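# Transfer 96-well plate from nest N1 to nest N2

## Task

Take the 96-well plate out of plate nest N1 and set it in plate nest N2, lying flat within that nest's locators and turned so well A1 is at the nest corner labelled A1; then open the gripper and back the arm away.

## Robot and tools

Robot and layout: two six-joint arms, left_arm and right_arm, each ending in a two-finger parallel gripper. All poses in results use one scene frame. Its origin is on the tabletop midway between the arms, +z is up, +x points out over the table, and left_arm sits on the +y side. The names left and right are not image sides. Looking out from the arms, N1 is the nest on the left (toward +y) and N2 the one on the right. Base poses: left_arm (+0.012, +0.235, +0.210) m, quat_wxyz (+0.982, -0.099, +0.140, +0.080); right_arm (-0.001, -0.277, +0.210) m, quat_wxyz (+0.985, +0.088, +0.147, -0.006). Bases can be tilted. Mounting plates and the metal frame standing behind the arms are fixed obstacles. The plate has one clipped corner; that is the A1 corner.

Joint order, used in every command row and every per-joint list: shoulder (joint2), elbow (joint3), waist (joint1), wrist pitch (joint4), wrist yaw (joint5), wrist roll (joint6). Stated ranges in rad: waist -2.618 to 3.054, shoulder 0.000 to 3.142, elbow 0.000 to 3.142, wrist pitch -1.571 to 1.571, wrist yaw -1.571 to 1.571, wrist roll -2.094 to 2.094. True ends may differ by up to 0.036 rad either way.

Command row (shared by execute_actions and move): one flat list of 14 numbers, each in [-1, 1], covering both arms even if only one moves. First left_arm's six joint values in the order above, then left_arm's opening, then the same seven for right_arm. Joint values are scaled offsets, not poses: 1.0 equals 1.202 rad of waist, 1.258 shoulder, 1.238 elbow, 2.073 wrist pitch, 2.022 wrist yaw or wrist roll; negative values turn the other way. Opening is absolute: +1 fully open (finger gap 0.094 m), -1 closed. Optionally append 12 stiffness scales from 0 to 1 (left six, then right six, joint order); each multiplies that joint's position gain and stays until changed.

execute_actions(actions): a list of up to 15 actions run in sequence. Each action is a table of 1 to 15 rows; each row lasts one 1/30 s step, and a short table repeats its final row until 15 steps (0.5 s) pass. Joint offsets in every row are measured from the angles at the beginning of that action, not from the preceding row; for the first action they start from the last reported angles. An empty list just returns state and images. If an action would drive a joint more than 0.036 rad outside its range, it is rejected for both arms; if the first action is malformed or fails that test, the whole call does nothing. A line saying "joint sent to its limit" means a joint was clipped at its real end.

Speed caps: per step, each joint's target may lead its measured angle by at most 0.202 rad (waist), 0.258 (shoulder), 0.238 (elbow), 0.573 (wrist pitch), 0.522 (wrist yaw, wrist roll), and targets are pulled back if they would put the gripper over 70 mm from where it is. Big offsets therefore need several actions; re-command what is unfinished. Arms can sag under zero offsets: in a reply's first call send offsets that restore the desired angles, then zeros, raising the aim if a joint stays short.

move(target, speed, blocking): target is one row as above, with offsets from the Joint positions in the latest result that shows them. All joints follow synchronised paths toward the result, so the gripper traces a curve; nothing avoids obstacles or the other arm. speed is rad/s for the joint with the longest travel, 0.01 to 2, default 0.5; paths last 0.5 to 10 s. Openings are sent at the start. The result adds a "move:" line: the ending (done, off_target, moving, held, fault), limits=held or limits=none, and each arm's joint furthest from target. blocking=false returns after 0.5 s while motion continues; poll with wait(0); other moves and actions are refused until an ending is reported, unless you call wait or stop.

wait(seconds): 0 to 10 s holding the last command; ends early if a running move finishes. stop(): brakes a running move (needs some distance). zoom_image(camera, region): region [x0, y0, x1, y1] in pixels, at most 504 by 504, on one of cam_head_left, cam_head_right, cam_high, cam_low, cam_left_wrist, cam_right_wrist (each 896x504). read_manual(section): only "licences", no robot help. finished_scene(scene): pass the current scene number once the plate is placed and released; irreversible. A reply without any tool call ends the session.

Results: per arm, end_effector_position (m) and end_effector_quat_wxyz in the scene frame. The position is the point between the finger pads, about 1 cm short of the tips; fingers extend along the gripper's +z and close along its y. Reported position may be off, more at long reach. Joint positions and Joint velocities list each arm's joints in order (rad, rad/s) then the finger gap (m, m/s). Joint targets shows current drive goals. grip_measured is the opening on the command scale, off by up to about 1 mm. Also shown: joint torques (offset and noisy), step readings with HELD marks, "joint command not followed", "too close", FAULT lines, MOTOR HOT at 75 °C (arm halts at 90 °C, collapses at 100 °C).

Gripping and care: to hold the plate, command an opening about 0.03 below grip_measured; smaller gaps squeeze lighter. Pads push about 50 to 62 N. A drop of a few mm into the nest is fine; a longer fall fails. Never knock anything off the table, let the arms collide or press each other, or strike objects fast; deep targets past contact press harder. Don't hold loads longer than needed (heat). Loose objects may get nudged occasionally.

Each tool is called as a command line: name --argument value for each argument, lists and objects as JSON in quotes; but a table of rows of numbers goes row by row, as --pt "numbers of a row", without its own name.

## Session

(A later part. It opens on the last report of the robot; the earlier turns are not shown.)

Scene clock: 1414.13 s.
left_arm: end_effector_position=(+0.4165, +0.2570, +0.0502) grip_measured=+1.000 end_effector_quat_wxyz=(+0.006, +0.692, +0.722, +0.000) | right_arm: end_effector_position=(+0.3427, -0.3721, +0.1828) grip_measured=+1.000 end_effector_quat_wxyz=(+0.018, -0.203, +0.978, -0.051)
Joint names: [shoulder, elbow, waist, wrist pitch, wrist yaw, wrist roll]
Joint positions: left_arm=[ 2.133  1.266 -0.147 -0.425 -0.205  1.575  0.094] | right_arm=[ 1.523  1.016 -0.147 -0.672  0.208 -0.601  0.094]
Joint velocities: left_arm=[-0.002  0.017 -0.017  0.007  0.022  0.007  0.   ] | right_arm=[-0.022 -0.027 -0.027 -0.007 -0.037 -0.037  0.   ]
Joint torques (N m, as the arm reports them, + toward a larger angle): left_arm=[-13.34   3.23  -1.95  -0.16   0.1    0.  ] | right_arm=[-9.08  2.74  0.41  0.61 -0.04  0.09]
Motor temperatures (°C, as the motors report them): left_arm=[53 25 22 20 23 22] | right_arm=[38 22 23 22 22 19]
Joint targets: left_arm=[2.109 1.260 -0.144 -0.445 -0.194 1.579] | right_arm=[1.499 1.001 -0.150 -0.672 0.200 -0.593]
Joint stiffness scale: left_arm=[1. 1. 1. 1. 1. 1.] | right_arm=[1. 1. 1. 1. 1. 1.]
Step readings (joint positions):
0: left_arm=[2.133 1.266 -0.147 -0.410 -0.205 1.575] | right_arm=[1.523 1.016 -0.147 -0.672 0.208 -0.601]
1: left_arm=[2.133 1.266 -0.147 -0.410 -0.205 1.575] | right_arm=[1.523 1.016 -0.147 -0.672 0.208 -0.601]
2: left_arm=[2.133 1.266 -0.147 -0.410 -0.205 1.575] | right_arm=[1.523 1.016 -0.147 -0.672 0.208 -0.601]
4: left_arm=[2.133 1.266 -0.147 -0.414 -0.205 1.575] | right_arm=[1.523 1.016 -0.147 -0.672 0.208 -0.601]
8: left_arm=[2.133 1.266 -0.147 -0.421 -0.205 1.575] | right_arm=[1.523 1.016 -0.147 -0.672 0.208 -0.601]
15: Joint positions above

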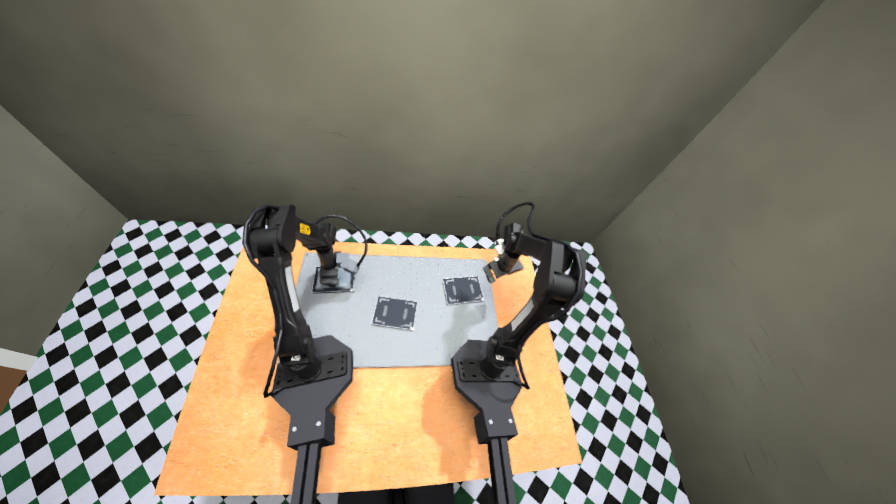

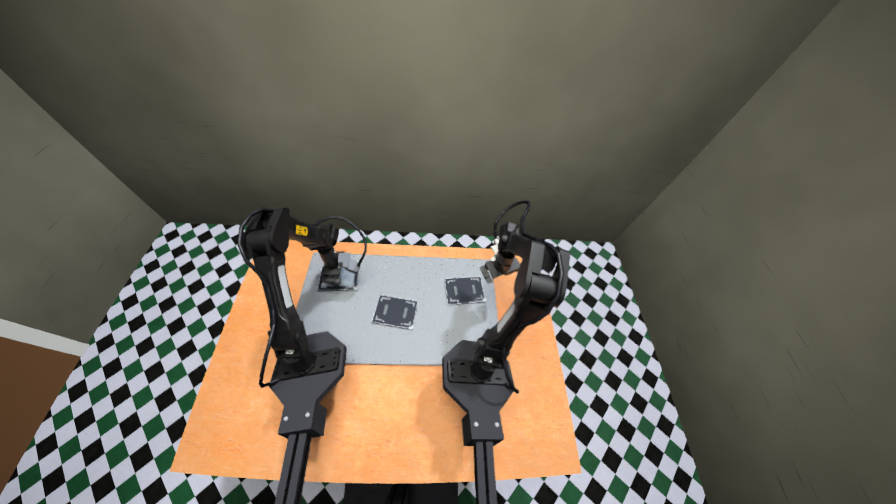

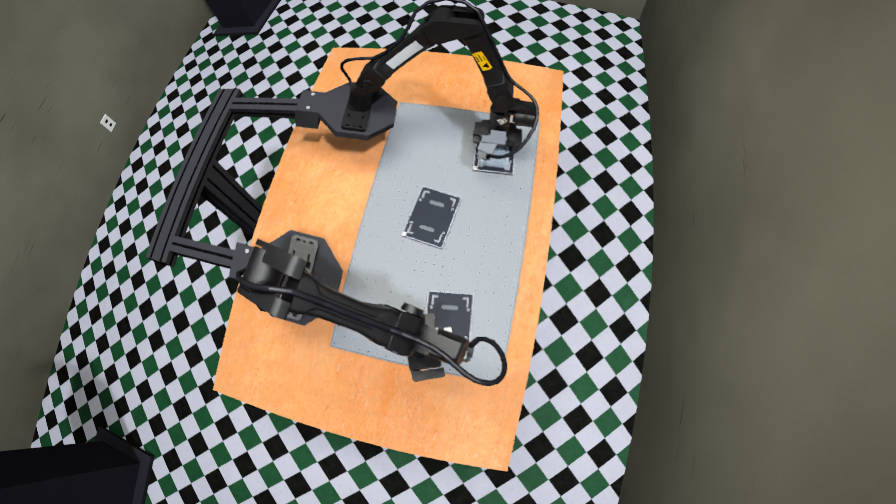

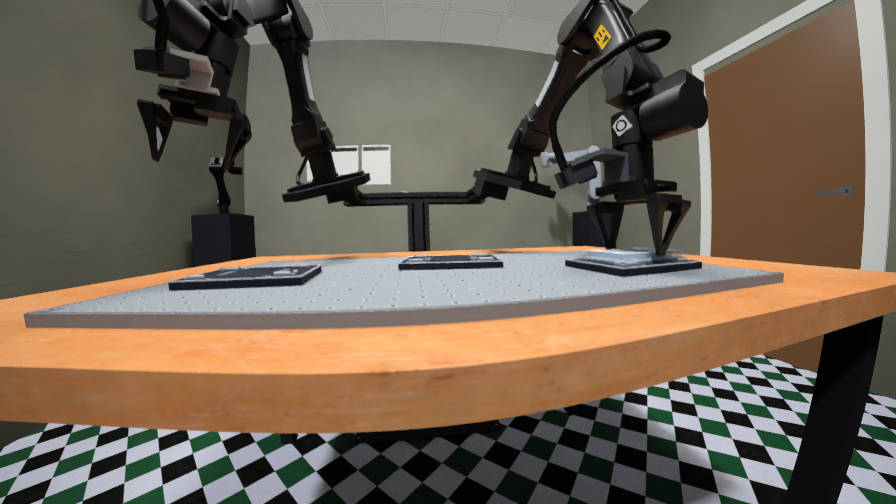

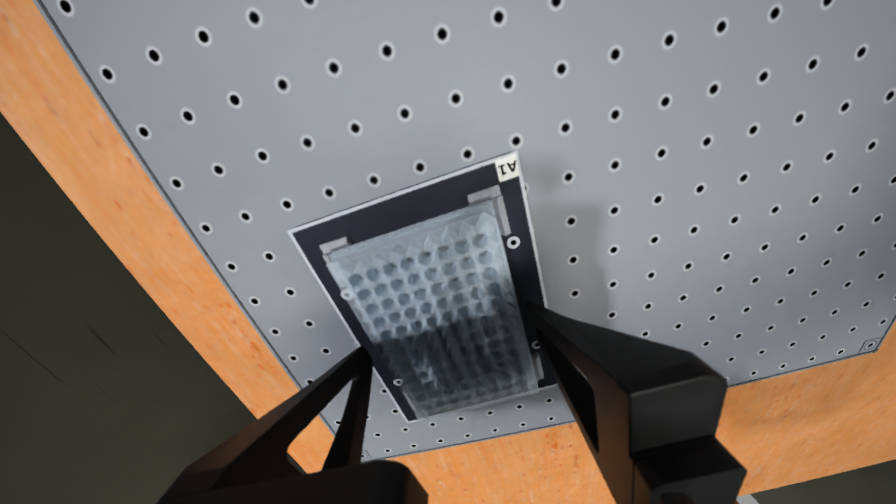

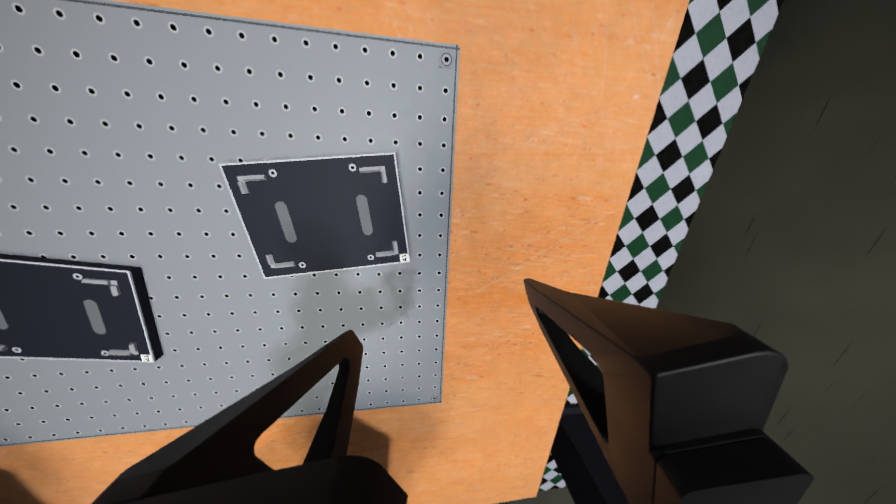

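execute_actions --actions '[[[-0.021,-0.0048,0.002,-0.0108,0.0055,0.002,1,-0.019,-0.012,-0.002,0,-0.004,0.004,1],[-0.023,-0.0048,0.002,-0.0121,0.0055,0.002,1,-0.019,-0.012,-0.002,0,-0.004,0.004,1],[-0.025,-0.0048,0.002,-0.0134,0.0055,0.002,1,-0.019,-0.012,-0.002,0,-0.004,0.004,1],[-0.027,-0.0048,0.002,-0.0147,0.0055,0.002,1,-0.019,-0.012,-0.002,0,-0.004,0.004,1],[-0.029,-0.0048,0.002,-0.016,0.0055,0.002,1,-0.019,-0.012,-0.002,0,-0.004,0.004,1],[-0.031,-0.0048,0.002,-0.0173,0.0055,0.002,1,-0.019,-0.012,-0.002,0,-0.004,0.004,1],[-0.033,-0.0048,0.002,-0.0186,0.0055,0.002,1,-0.019,-0.012,-0.002,0,-0.004,0.004,1],[-0.035,-0.0048,0.002,-0.0199,0.0055,0.002,1,-0.019,-0.012,-0.002,0,-0.004,0.004,1],[-0.037,-0.0048,0.002,-0.0212,0.0055,0.002,1,-0.019,-0.012,-0.002,0,-0.004,0.004,1],[-0.039,-0.0048,0.002,-0.0225,0.0055,0.002,1,-0.019,-0.012,-0.002,0,-0.004,0.004,1],[-0.041,-0.0048,0.002,-0.0238,0.0055,0.002,1,-0.019,-0.012,-0.002,0,-0.004,0.004,1],[-0.043,-0.0048,0.002,-0.0251,0.0055,0.002,1,-0.019,-0.012,-0.002,0,-0.004,0.004,1],[-0.045,-0.0048,0.002,-0.0264,0.0055,0.002,1,-0.019,-0.012,-0.002,0,-0.004,0.004,1],[-0.047,-0.0048,0.002,-0.0277,0.0055,0.002,1,-0.019,-0.012,-0.002,0,-0.004,0.004,1],[-0.049,-0.0048,0.002,-0.029,0.0055,0.002,1,-0.019,-0.012,-0.002,0,-0.004,0.004,1]]]'

wait --seconds 0.5

Scene clock: 1426.30 s.
left_arm: end_effector_position=(+0.4181, +0.2596, +0.0618) grip_measured=+1.000 end_effector_quat_wxyz=(+0.007, +0.692, +0.722, +0.002) | right_arm: end_effector_position=(+0.3427, -0.3721, +0.1828) grip_measured=+1.000 end_effector_quat_wxyz=(+0.018, -0.203, +0.978, -0.051)
Joint names: [shoulder, elbow, waist, wrist pitch, wrist yaw, wrist roll]
Joint positions: left_arm=[ 2.1    1.266 -0.147 -0.453 -0.205  1.575  0.094] | right_arm=[ 1.523  1.016 -0.147 -0.672  0.208 -0.601  0.094]
Joint velocities: left_arm=[-0.066  0.002  0.007 -0.022  0.007 -0.022  0.   ] | right_arm=[-0.007  0.002 -0.032 -0.022  0.007 -0.022  0.   ]
Joint torques (N m, as the arm reports them, + toward a larger angle): left_arm=[-13.32   3.36  -1.93  -0.21   0.1    0.  ] | right_arm=[-9.05  2.75  0.43  0.62 -0.04  0.1 ]
Motor temperatures (°C, as the motors report them): left_arm=[53 25 22 20 23 22] | right_arm=[38 22 23 22 22 19]
Joint targets: left_arm=[2.071 1.260 -0.144 -0.485 -0.194 1.579] | right_arm=[1.499 1.001 -0.150 -0.672 0.200 -0.593]
Joint stiffness scale: left_arm=[1. 1. 1. 1. 1. 1.] | right_arm=[1. 1. 1. 1. 1. 1.]
Step readings (joint positions):
0: left_arm=[2.133 1.266 -0.147 -0.425 -0.205 1.575] | right_arm=[1.523 1.016 -0.147 -0.672 0.208 -0.601]
1: left_arm=[2.133 1.266 -0.147 -0.425 -0.205 1.575] | right_arm=[1.523 1.016 -0.147 -0.672 0.208 -0.601]
2: left_arm=[2.133 1.266 -0.147 -0.426 -0.205 1.575] | right_arm=[1.523 1.016 -0.147 -0.672 0.208 -0.601]
4: left_arm=[2.133 1.266 -0.147 -0.428 -0.205 1.575] | right_arm=[1.523 1.016 -0.147 -0.672 0.208 -0.601]
8: left_arm=[2.124 1.266 -0.147 -0.438 -0.205 1.575] | right_arm=[1.523 1.016 -0.147 -0.672 0.208 -0.601]
15: Joint positions above

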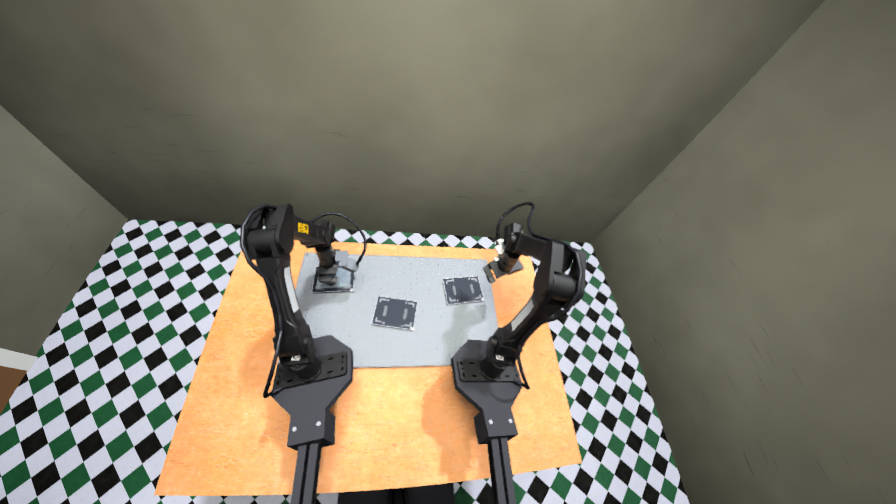

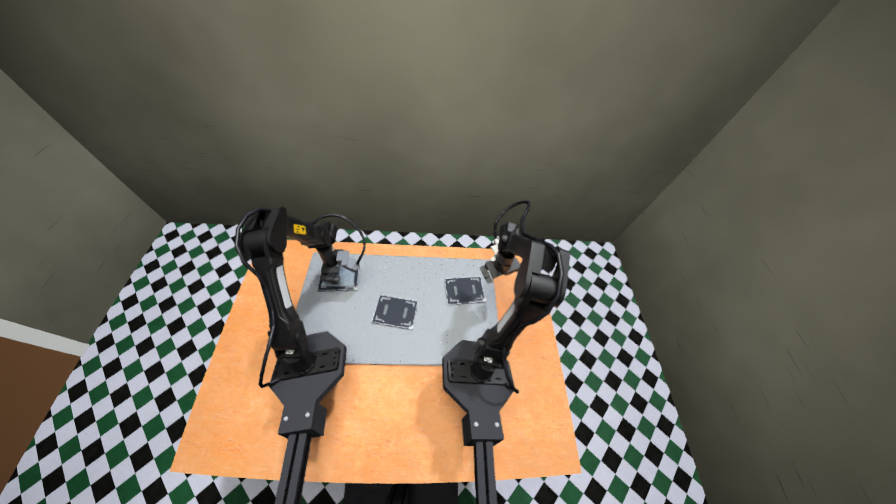

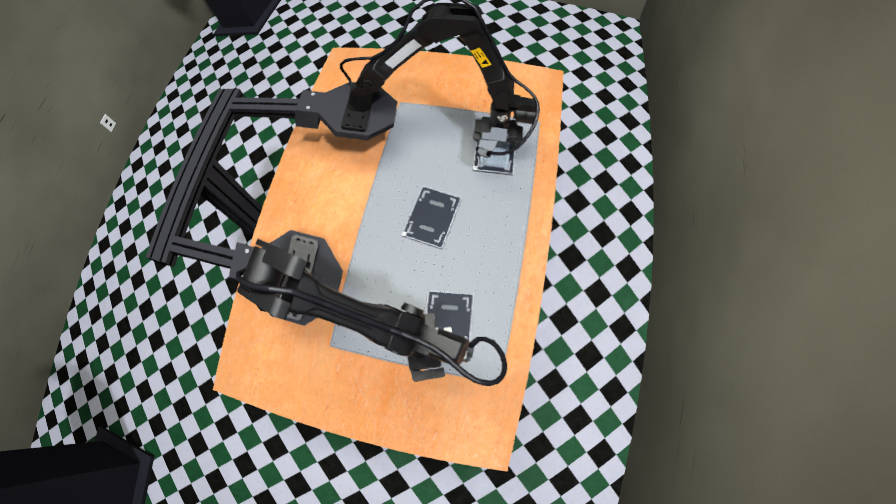

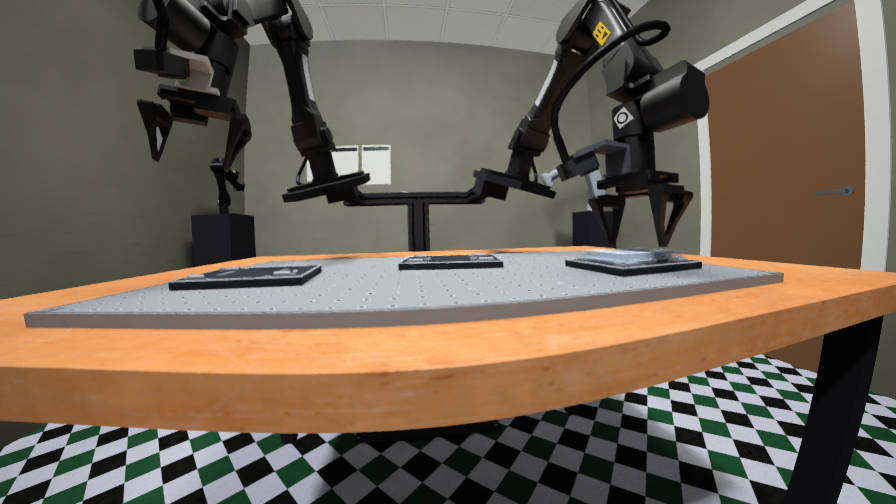

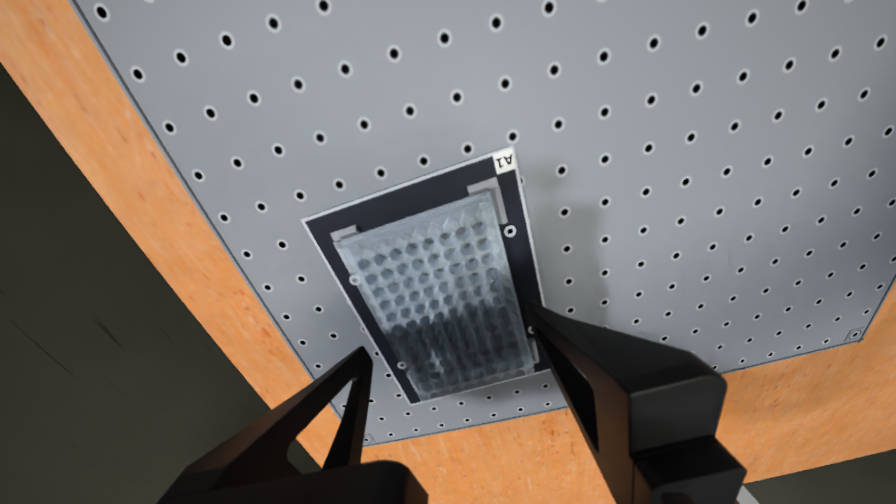

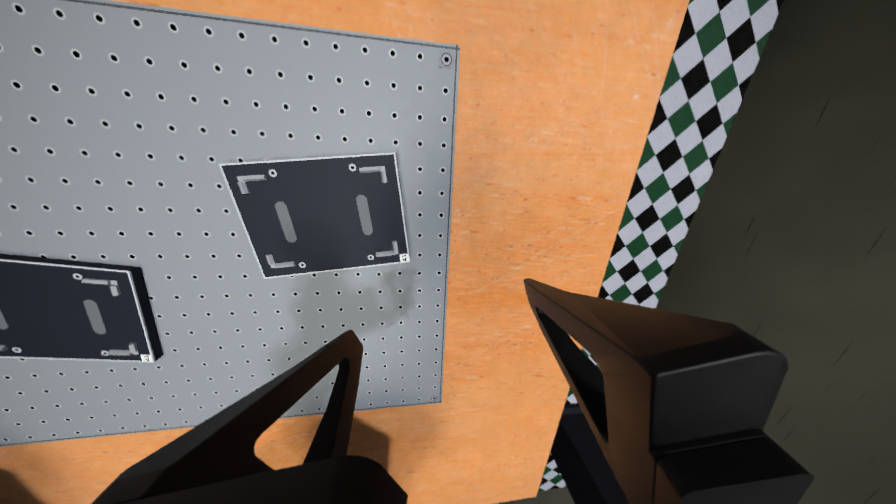

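Scene clock: 1426.80 s.
left_arm: end_effector_position=(+0.4164, +0.2598, +0.0634) grip_measured=+1.000 end_effector_quat_wxyz=(+0.005, +0.692, +0.722, -0.001) | right_arm: end_effector_position=(+0.3427, -0.3721, +0.1828) grip_measured=+1.000 end_effector_quat_wxyz=(+0.018, -0.203, +0.978, -0.051)
Joint names: [shoulder, elbow, waist, wrist pitch, wrist yaw, wrist roll]
Joint positions: left_arm=[ 2.095  1.266 -0.147 -0.465 -0.205  1.575  0.094] | right_arm=[ 1.523  1.016 -0.147 -0.672  0.208 -0.601  0.094]
Joint velocities: left_arm=[ 0.007 -0.007  0.002  0.037  0.051 -0.022  0.   ] | right_arm=[-0.002 -0.012 -0.007  0.022 -0.066  0.007  0.   ]
Joint torques (N m, as the arm reports them, + toward a larger angle): left_arm=[-13.24   3.38  -1.92  -0.17   0.1    0.  ] | right_arm=[-9.07  2.71  0.47  0.61 -0.05  0.09]
Motor temperatures (°C, as the motors report them): left_arm=[53 25 22 20 23 22] | right_arm=[38 22 23 22 22 19]
Joint targets: left_arm=[2.072 1.260 -0.144 -0.485 -0.194 1.579] | right_arm=[1.499 1.001 -0.150 -0.672 0.200 -0.593]
Joint stiffness scale: left_arm=[1. 1. 1. 1. 1. 1.] | right_arm=[1. 1. 1. 1. 1. 1.]
wait: 0.50 s; at rest by 0.43 s

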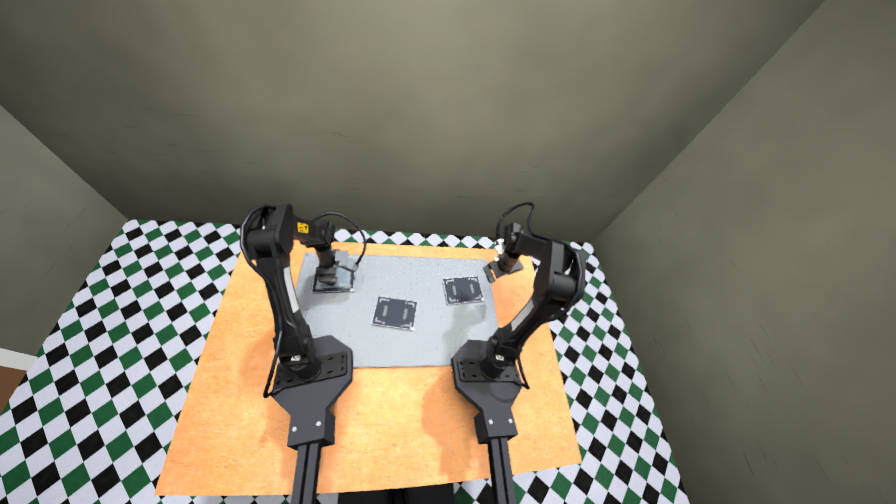

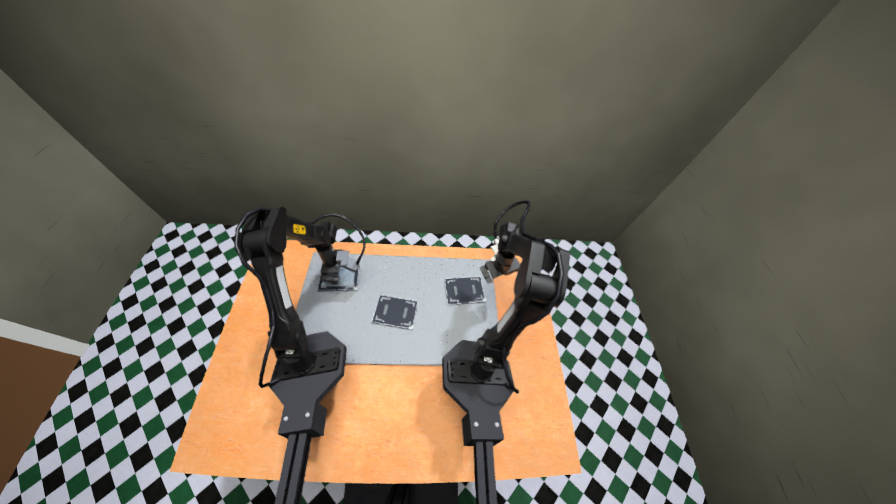

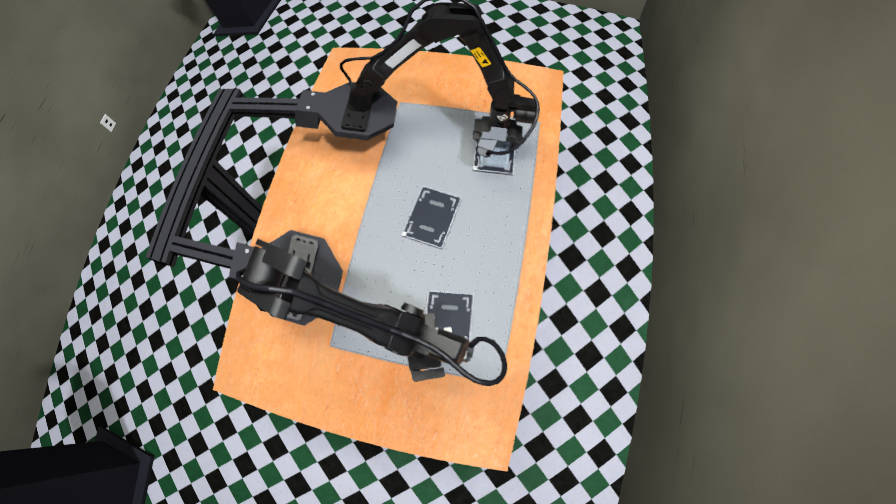

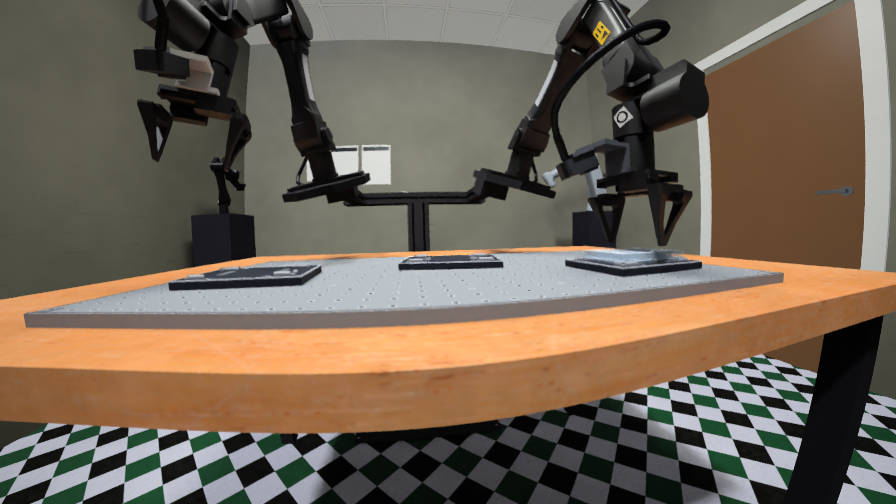

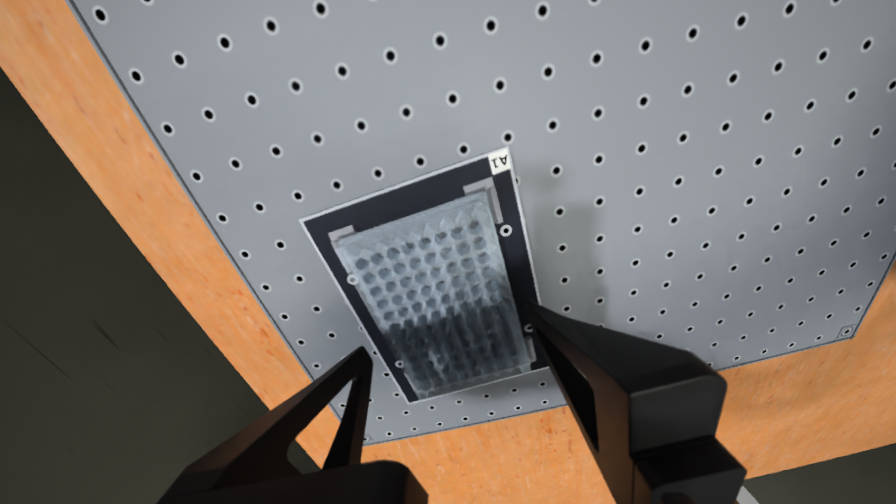

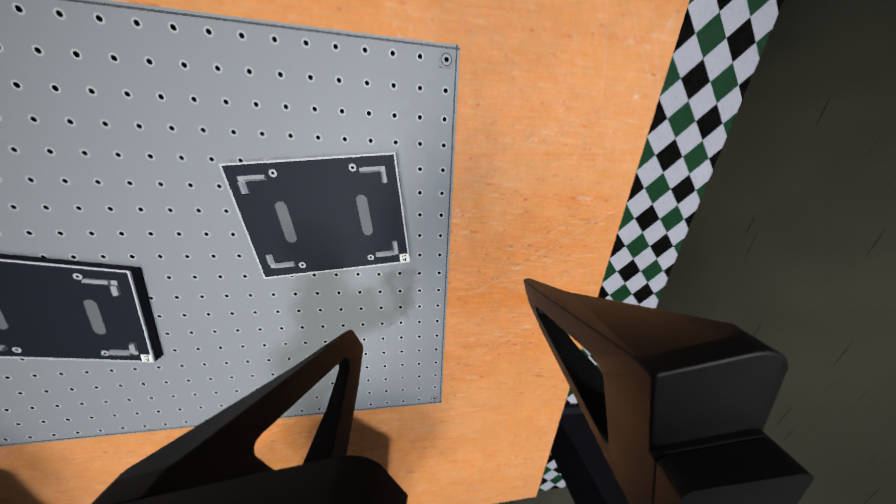

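move --target '[-0.19,-0.01,0.002,-0.095,0.0055,0.002,1,-0.019,-0.012,-0.002,0,-0.004,0.004,1]' --speed 0.3

zoom_image --camera "cam_low" --region '[560, 225, 720, 285]'

zoom_image --camera "cam_left_wrist" --region '[300, 130, 600, 420]'

Scene clock: 1432.33 s.
left_arm: end_effector_position=(+0.4195, +0.2765, +0.1397) grip_measured=+1.000 end_effector_quat_wxyz=(+0.020, +0.688, +0.725, +0.015) | right_arm: end_effector_position=(+0.3427, -0.3721, +0.1828) grip_measured=+1.000 end_effector_quat_wxyz=(+0.018, -0.203, +0.978, -0.051)
Joint names: [shoulder, elbow, waist, wrist pitch, wrist yaw, wrist roll]
Joint positions: left_arm=[ 1.874  1.266 -0.147 -0.641 -0.205  1.575  0.094] | right_arm=[ 1.523  1.016 -0.147 -0.672  0.208 -0.601  0.094]
Joint velocities: left_arm=[-0.002 -0.002 -0.032  0.022  0.051 -0.007  0.   ] | right_arm=[ 0.002 -0.002 -0.007 -0.037  0.037 -0.066  0.   ]
Joint torques (N m, as the arm reports them, + toward a larger angle): left_arm=[-12.02   3.73  -1.67  -0.07   0.1    0.  ] | right_arm=[-9.08  2.73  0.45  0.61 -0.05  0.09]
Motor temperatures (°C, as the motors report them): left_arm=[53 25 22 20 23 22] | right_arm=[38 22 23 22 22 19]
Joint targets: left_arm=[1.856 1.254 -0.144 -0.661 -0.194 1.579] | right_arm=[1.499 1.001 -0.150 -0.672 0.200 -0.593]
Joint stiffness scale: left_arm=[1. 1. 1. 1. 1. 1.] | right_arm=[1. 1. 1. 1. 1. 1.]
move: off_target (left_arm, right_arm); limits=none; left_arm: farthest joint: the wrist pitch, 0.021 radians from its target (0.197 radians at the start); right_arm: farthest joint: the shoulder, 0.024 radians from its target (0.024 radians at the start)

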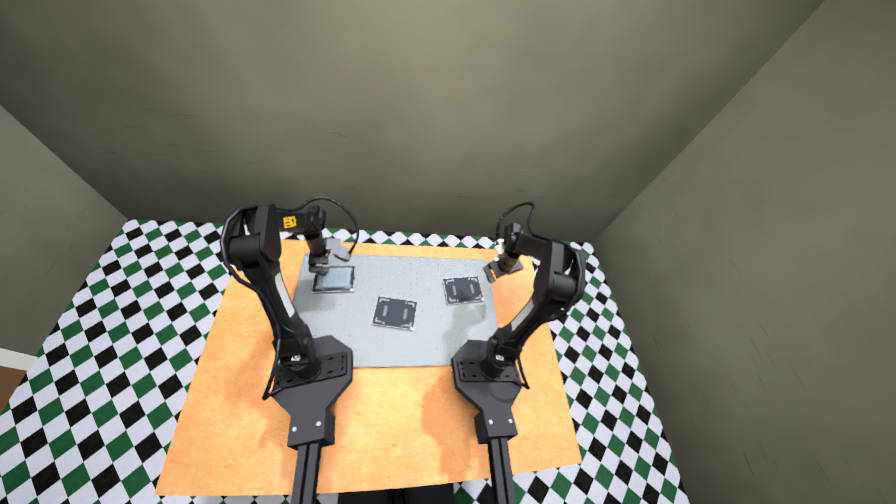

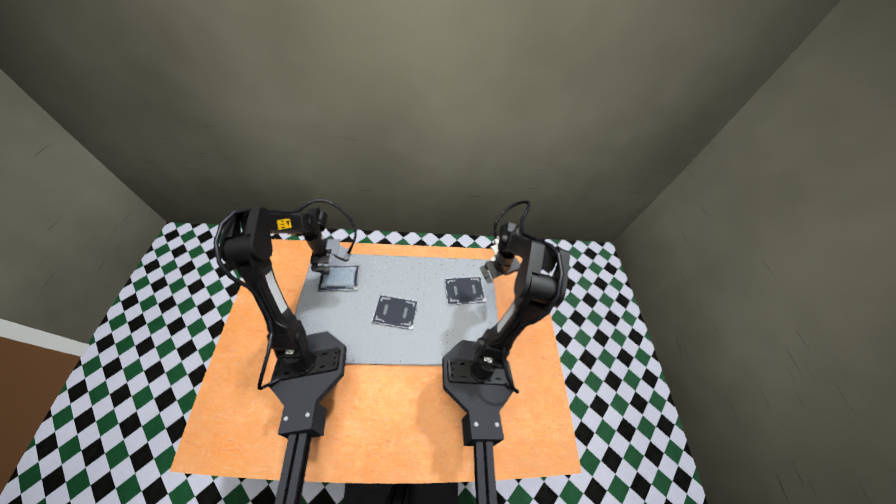

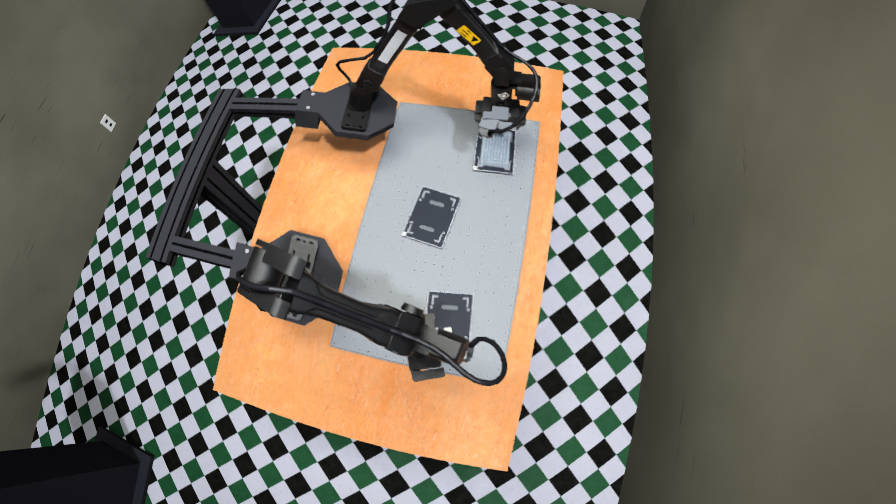

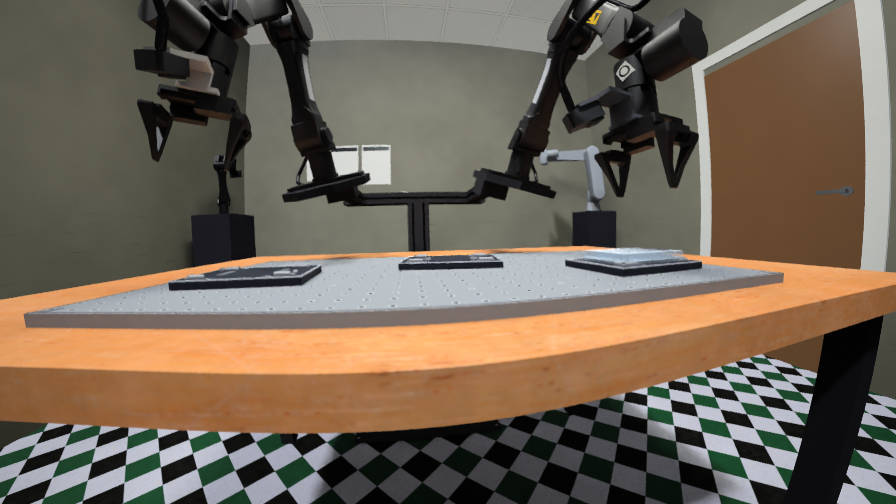

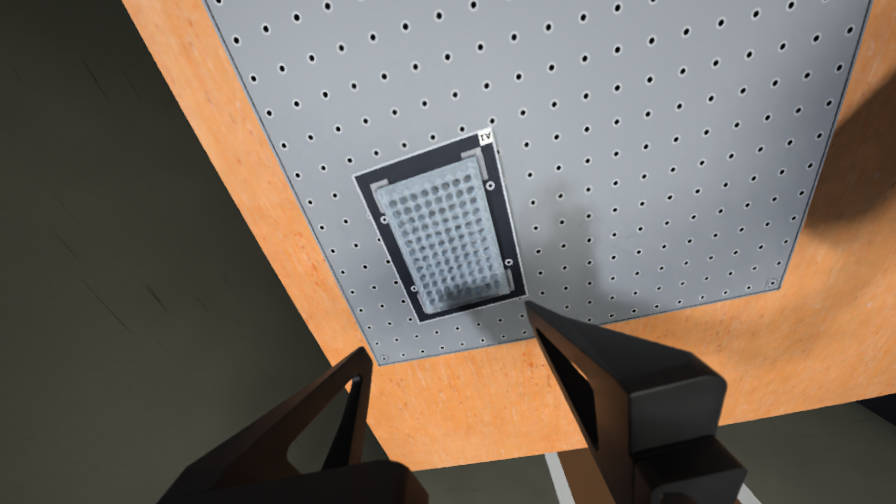

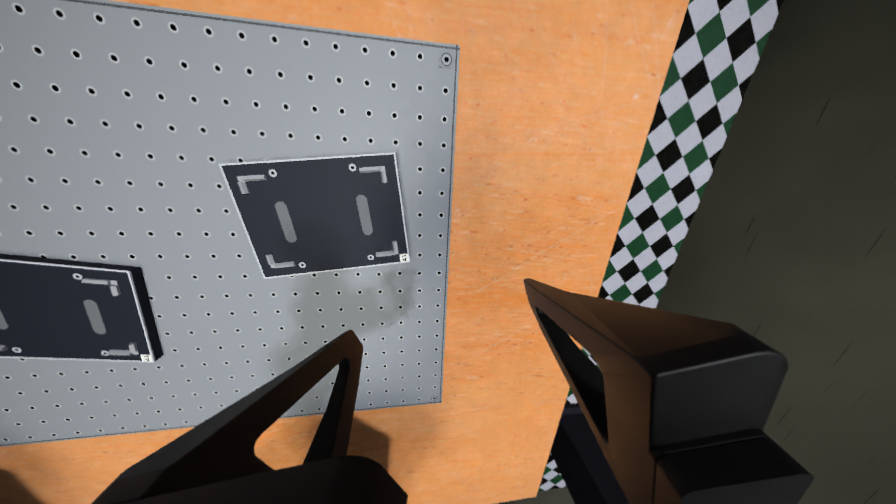

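Region (560, 225, 720, 285) of cam_low's 896x504 image, scaled by 3.150, with more detail than that image has; it fills the top 189 rows of this view, and the rest is white.

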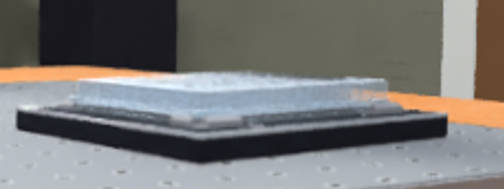

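Region (300, 130, 600, 420) of cam_left_wrist's 896x504 image, scaled by 1.680, with more detail than that image has; it fills the top 487 rows of this view, and the rest is white.

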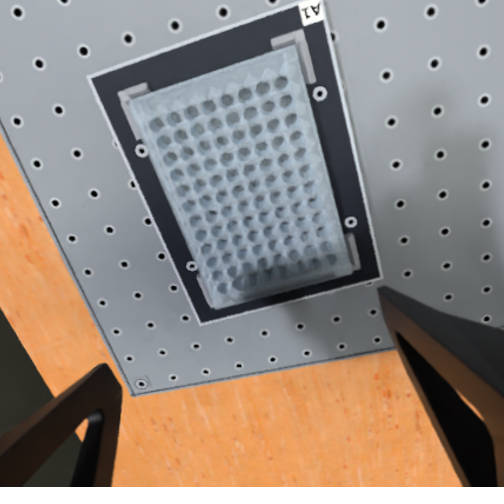

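zoom_image --camera "cam_high" --region '[460, 120, 540, 190]'

zoom_image --camera "cam_left_wrist" --region '[400, 240, 540, 330]'

Region (460, 120, 540, 190) of cam_high's 896x504 image, scaled by 6.300, with more detail than that image has; it fills the top 441 rows of this view, and the rest is white.

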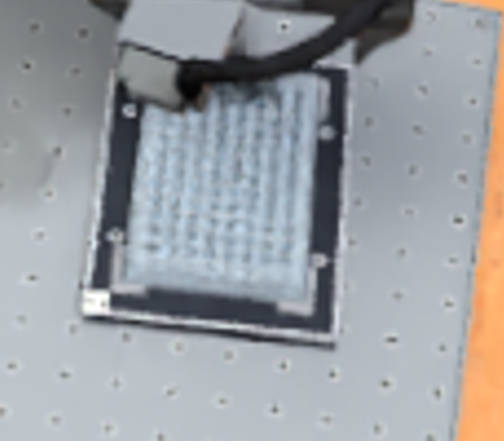

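Region (400, 240, 540, 330) of cam_left_wrist's 896x504 image, scaled by 3.600, with more detail than that image has; it fills the top 324 rows of this view, and the rest is white.

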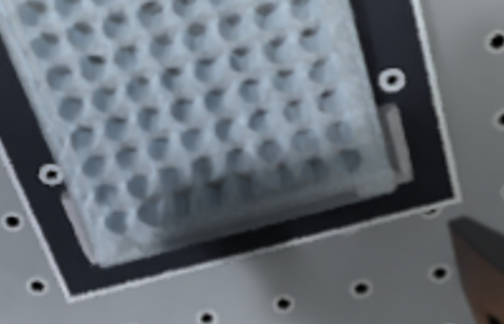

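move --target '[-0.30,-0.22,0.002,-0.02,0.0055,0.002,1,-0.019,-0.012,-0.002,0,-0.004,0.004,1]' --speed 0.5

Scene clock: 1444.97 s.
left_arm: end_effector_position=(+0.3646, +0.2866, +0.1973) grip_measured=+1.000 end_effector_quat_wxyz=(+0.045, +0.682, +0.729, +0.042) | right_arm: end_effector_position=(+0.3427, -0.3721, +0.1828) grip_measured=+1.000 end_effector_quat_wxyz=(+0.018, -0.203, +0.978, -0.051)
Joint names: [shoulder, elbow, waist, wrist pitch, wrist yaw, wrist roll]
Joint positions: left_arm=[ 1.516  1.01  -0.147 -0.667 -0.205  1.575  0.094] | right_arm=[ 1.523  1.016 -0.147 -0.672  0.208 -0.601  0.094]
Joint velocities: left_arm=[ 0.017 -0.017 -0.007  0.037  0.007 -0.066  0.   ] | right_arm=[-0.012  0.012 -0.012 -0.037 -0.007 -0.007  0.   ]
Joint torques (N m, as the arm reports them, + toward a larger angle): left_arm=[-9.39  3.89 -1.09  0.08  0.1   0.  ] | right_arm=[-9.05  2.71  0.47  0.62 -0.04  0.1 ]
Motor temperatures (°C, as the motors report them): left_arm=[52 25 22 20 23 22] | right_arm=[38 22 23 22 22 19]
Joint targets: left_arm=[1.496 0.994 -0.144 -0.683 -0.194 1.579] | right_arm=[1.499 1.001 -0.150 -0.672 0.200 -0.593]
Joint stiffness scale: left_arm=[1. 1. 1. 1. 1. 1.] | right_arm=[1. 1. 1. 1. 1. 1.]
move: off_target (right_arm); limits=none; left_arm: farthest joint: the shoulder, 0.019 radians from its target (0.377 radians at the start); right_arm: farthest joint: the shoulder, 0.024 radians from its target (0.024 radians at the start)

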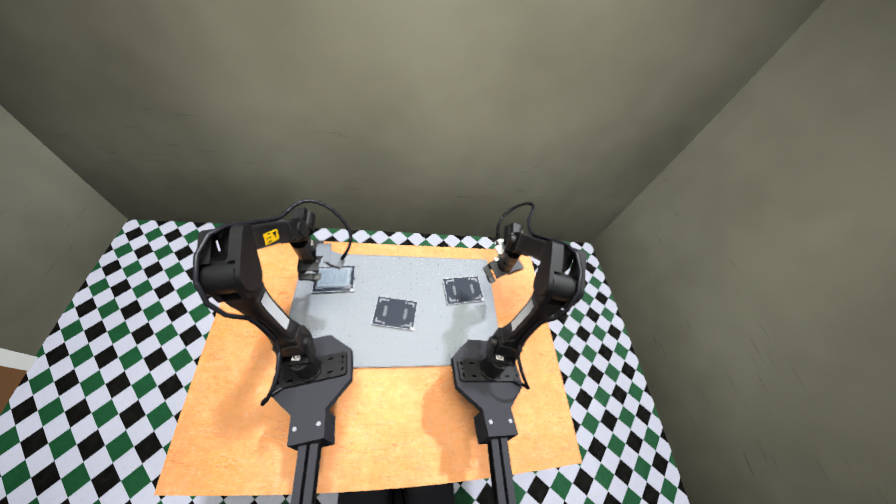

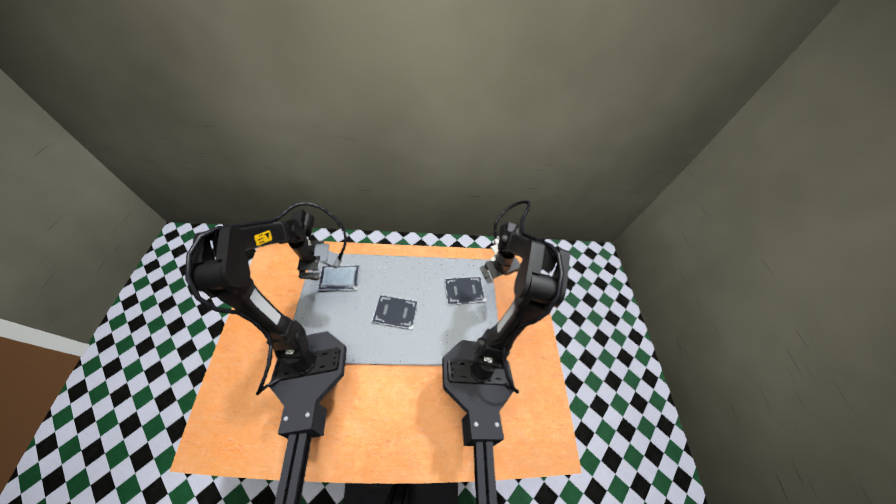

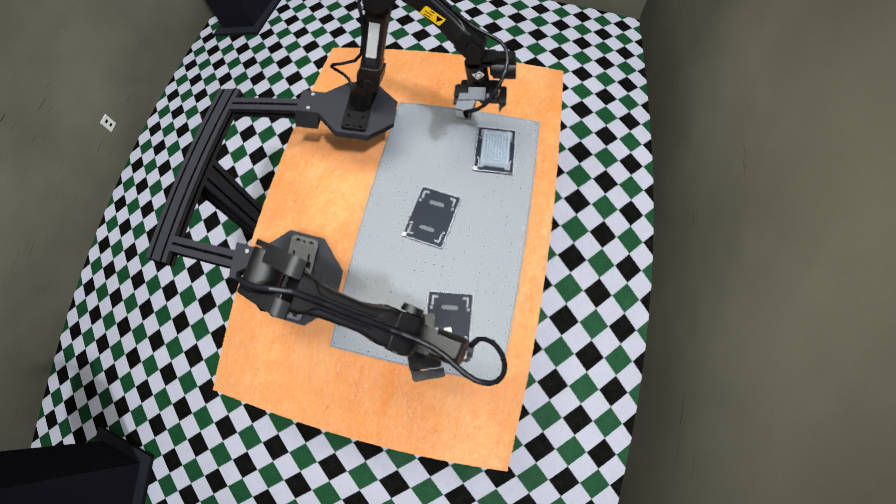

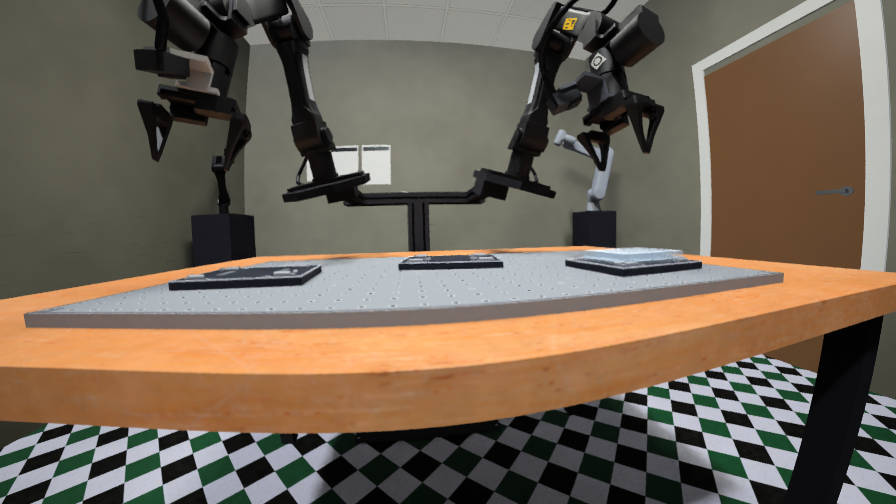

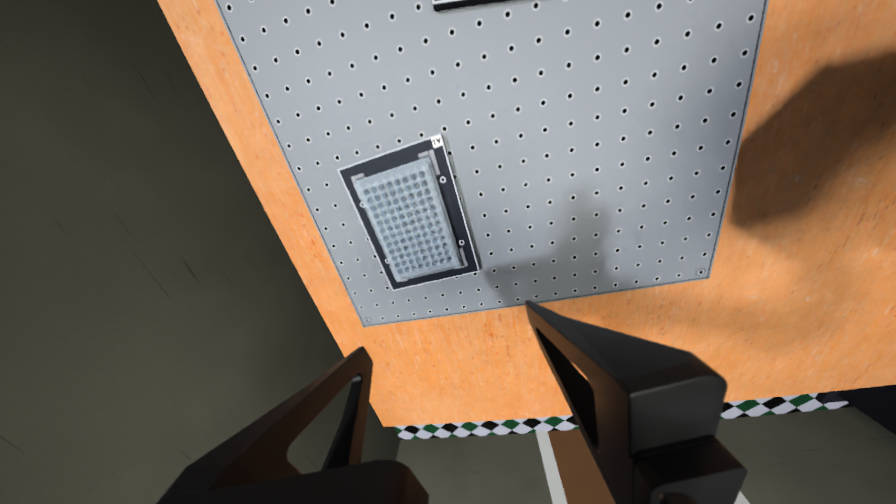

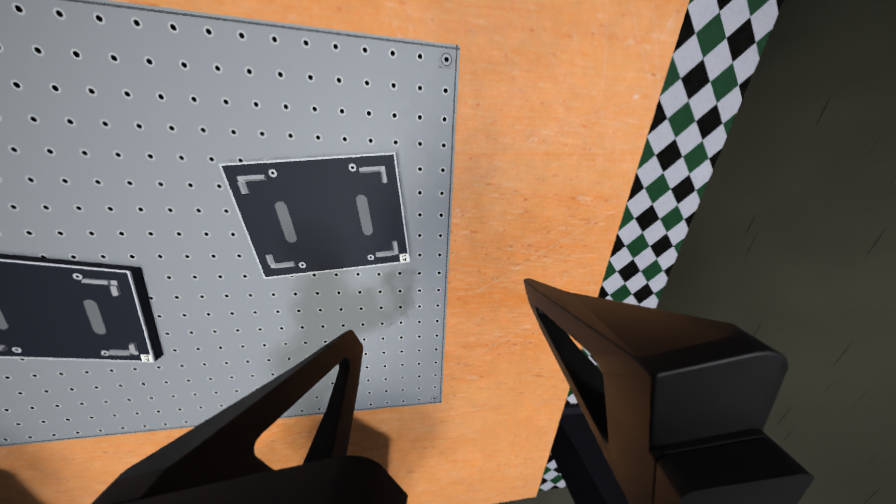

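zoom_image --camera "cam_high" --region '[465, 120, 525, 180]'

zoom_image --camera "cam_low" --region '[570, 240, 700, 280]'

Region (465, 120, 525, 180) of cam_high's 896x504 image, scaled by 8.400, with more detail than that image has.

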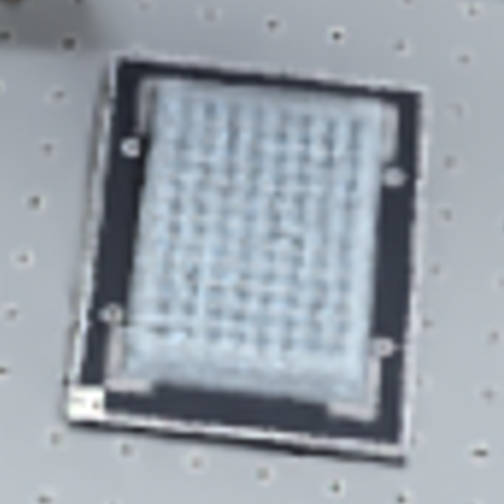

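Region (570, 240, 700, 280) of cam_low's 896x504 image, scaled by 3.877, with more detail than that image has; it fills the top 155 rows of this view, and the rest is white.

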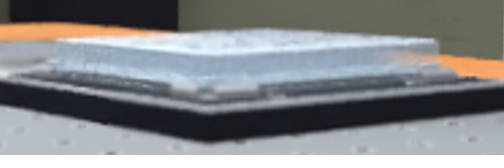

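The plate sits level, inside all four locators.

finished_scene --scene 2

The scene is finished: the task was done.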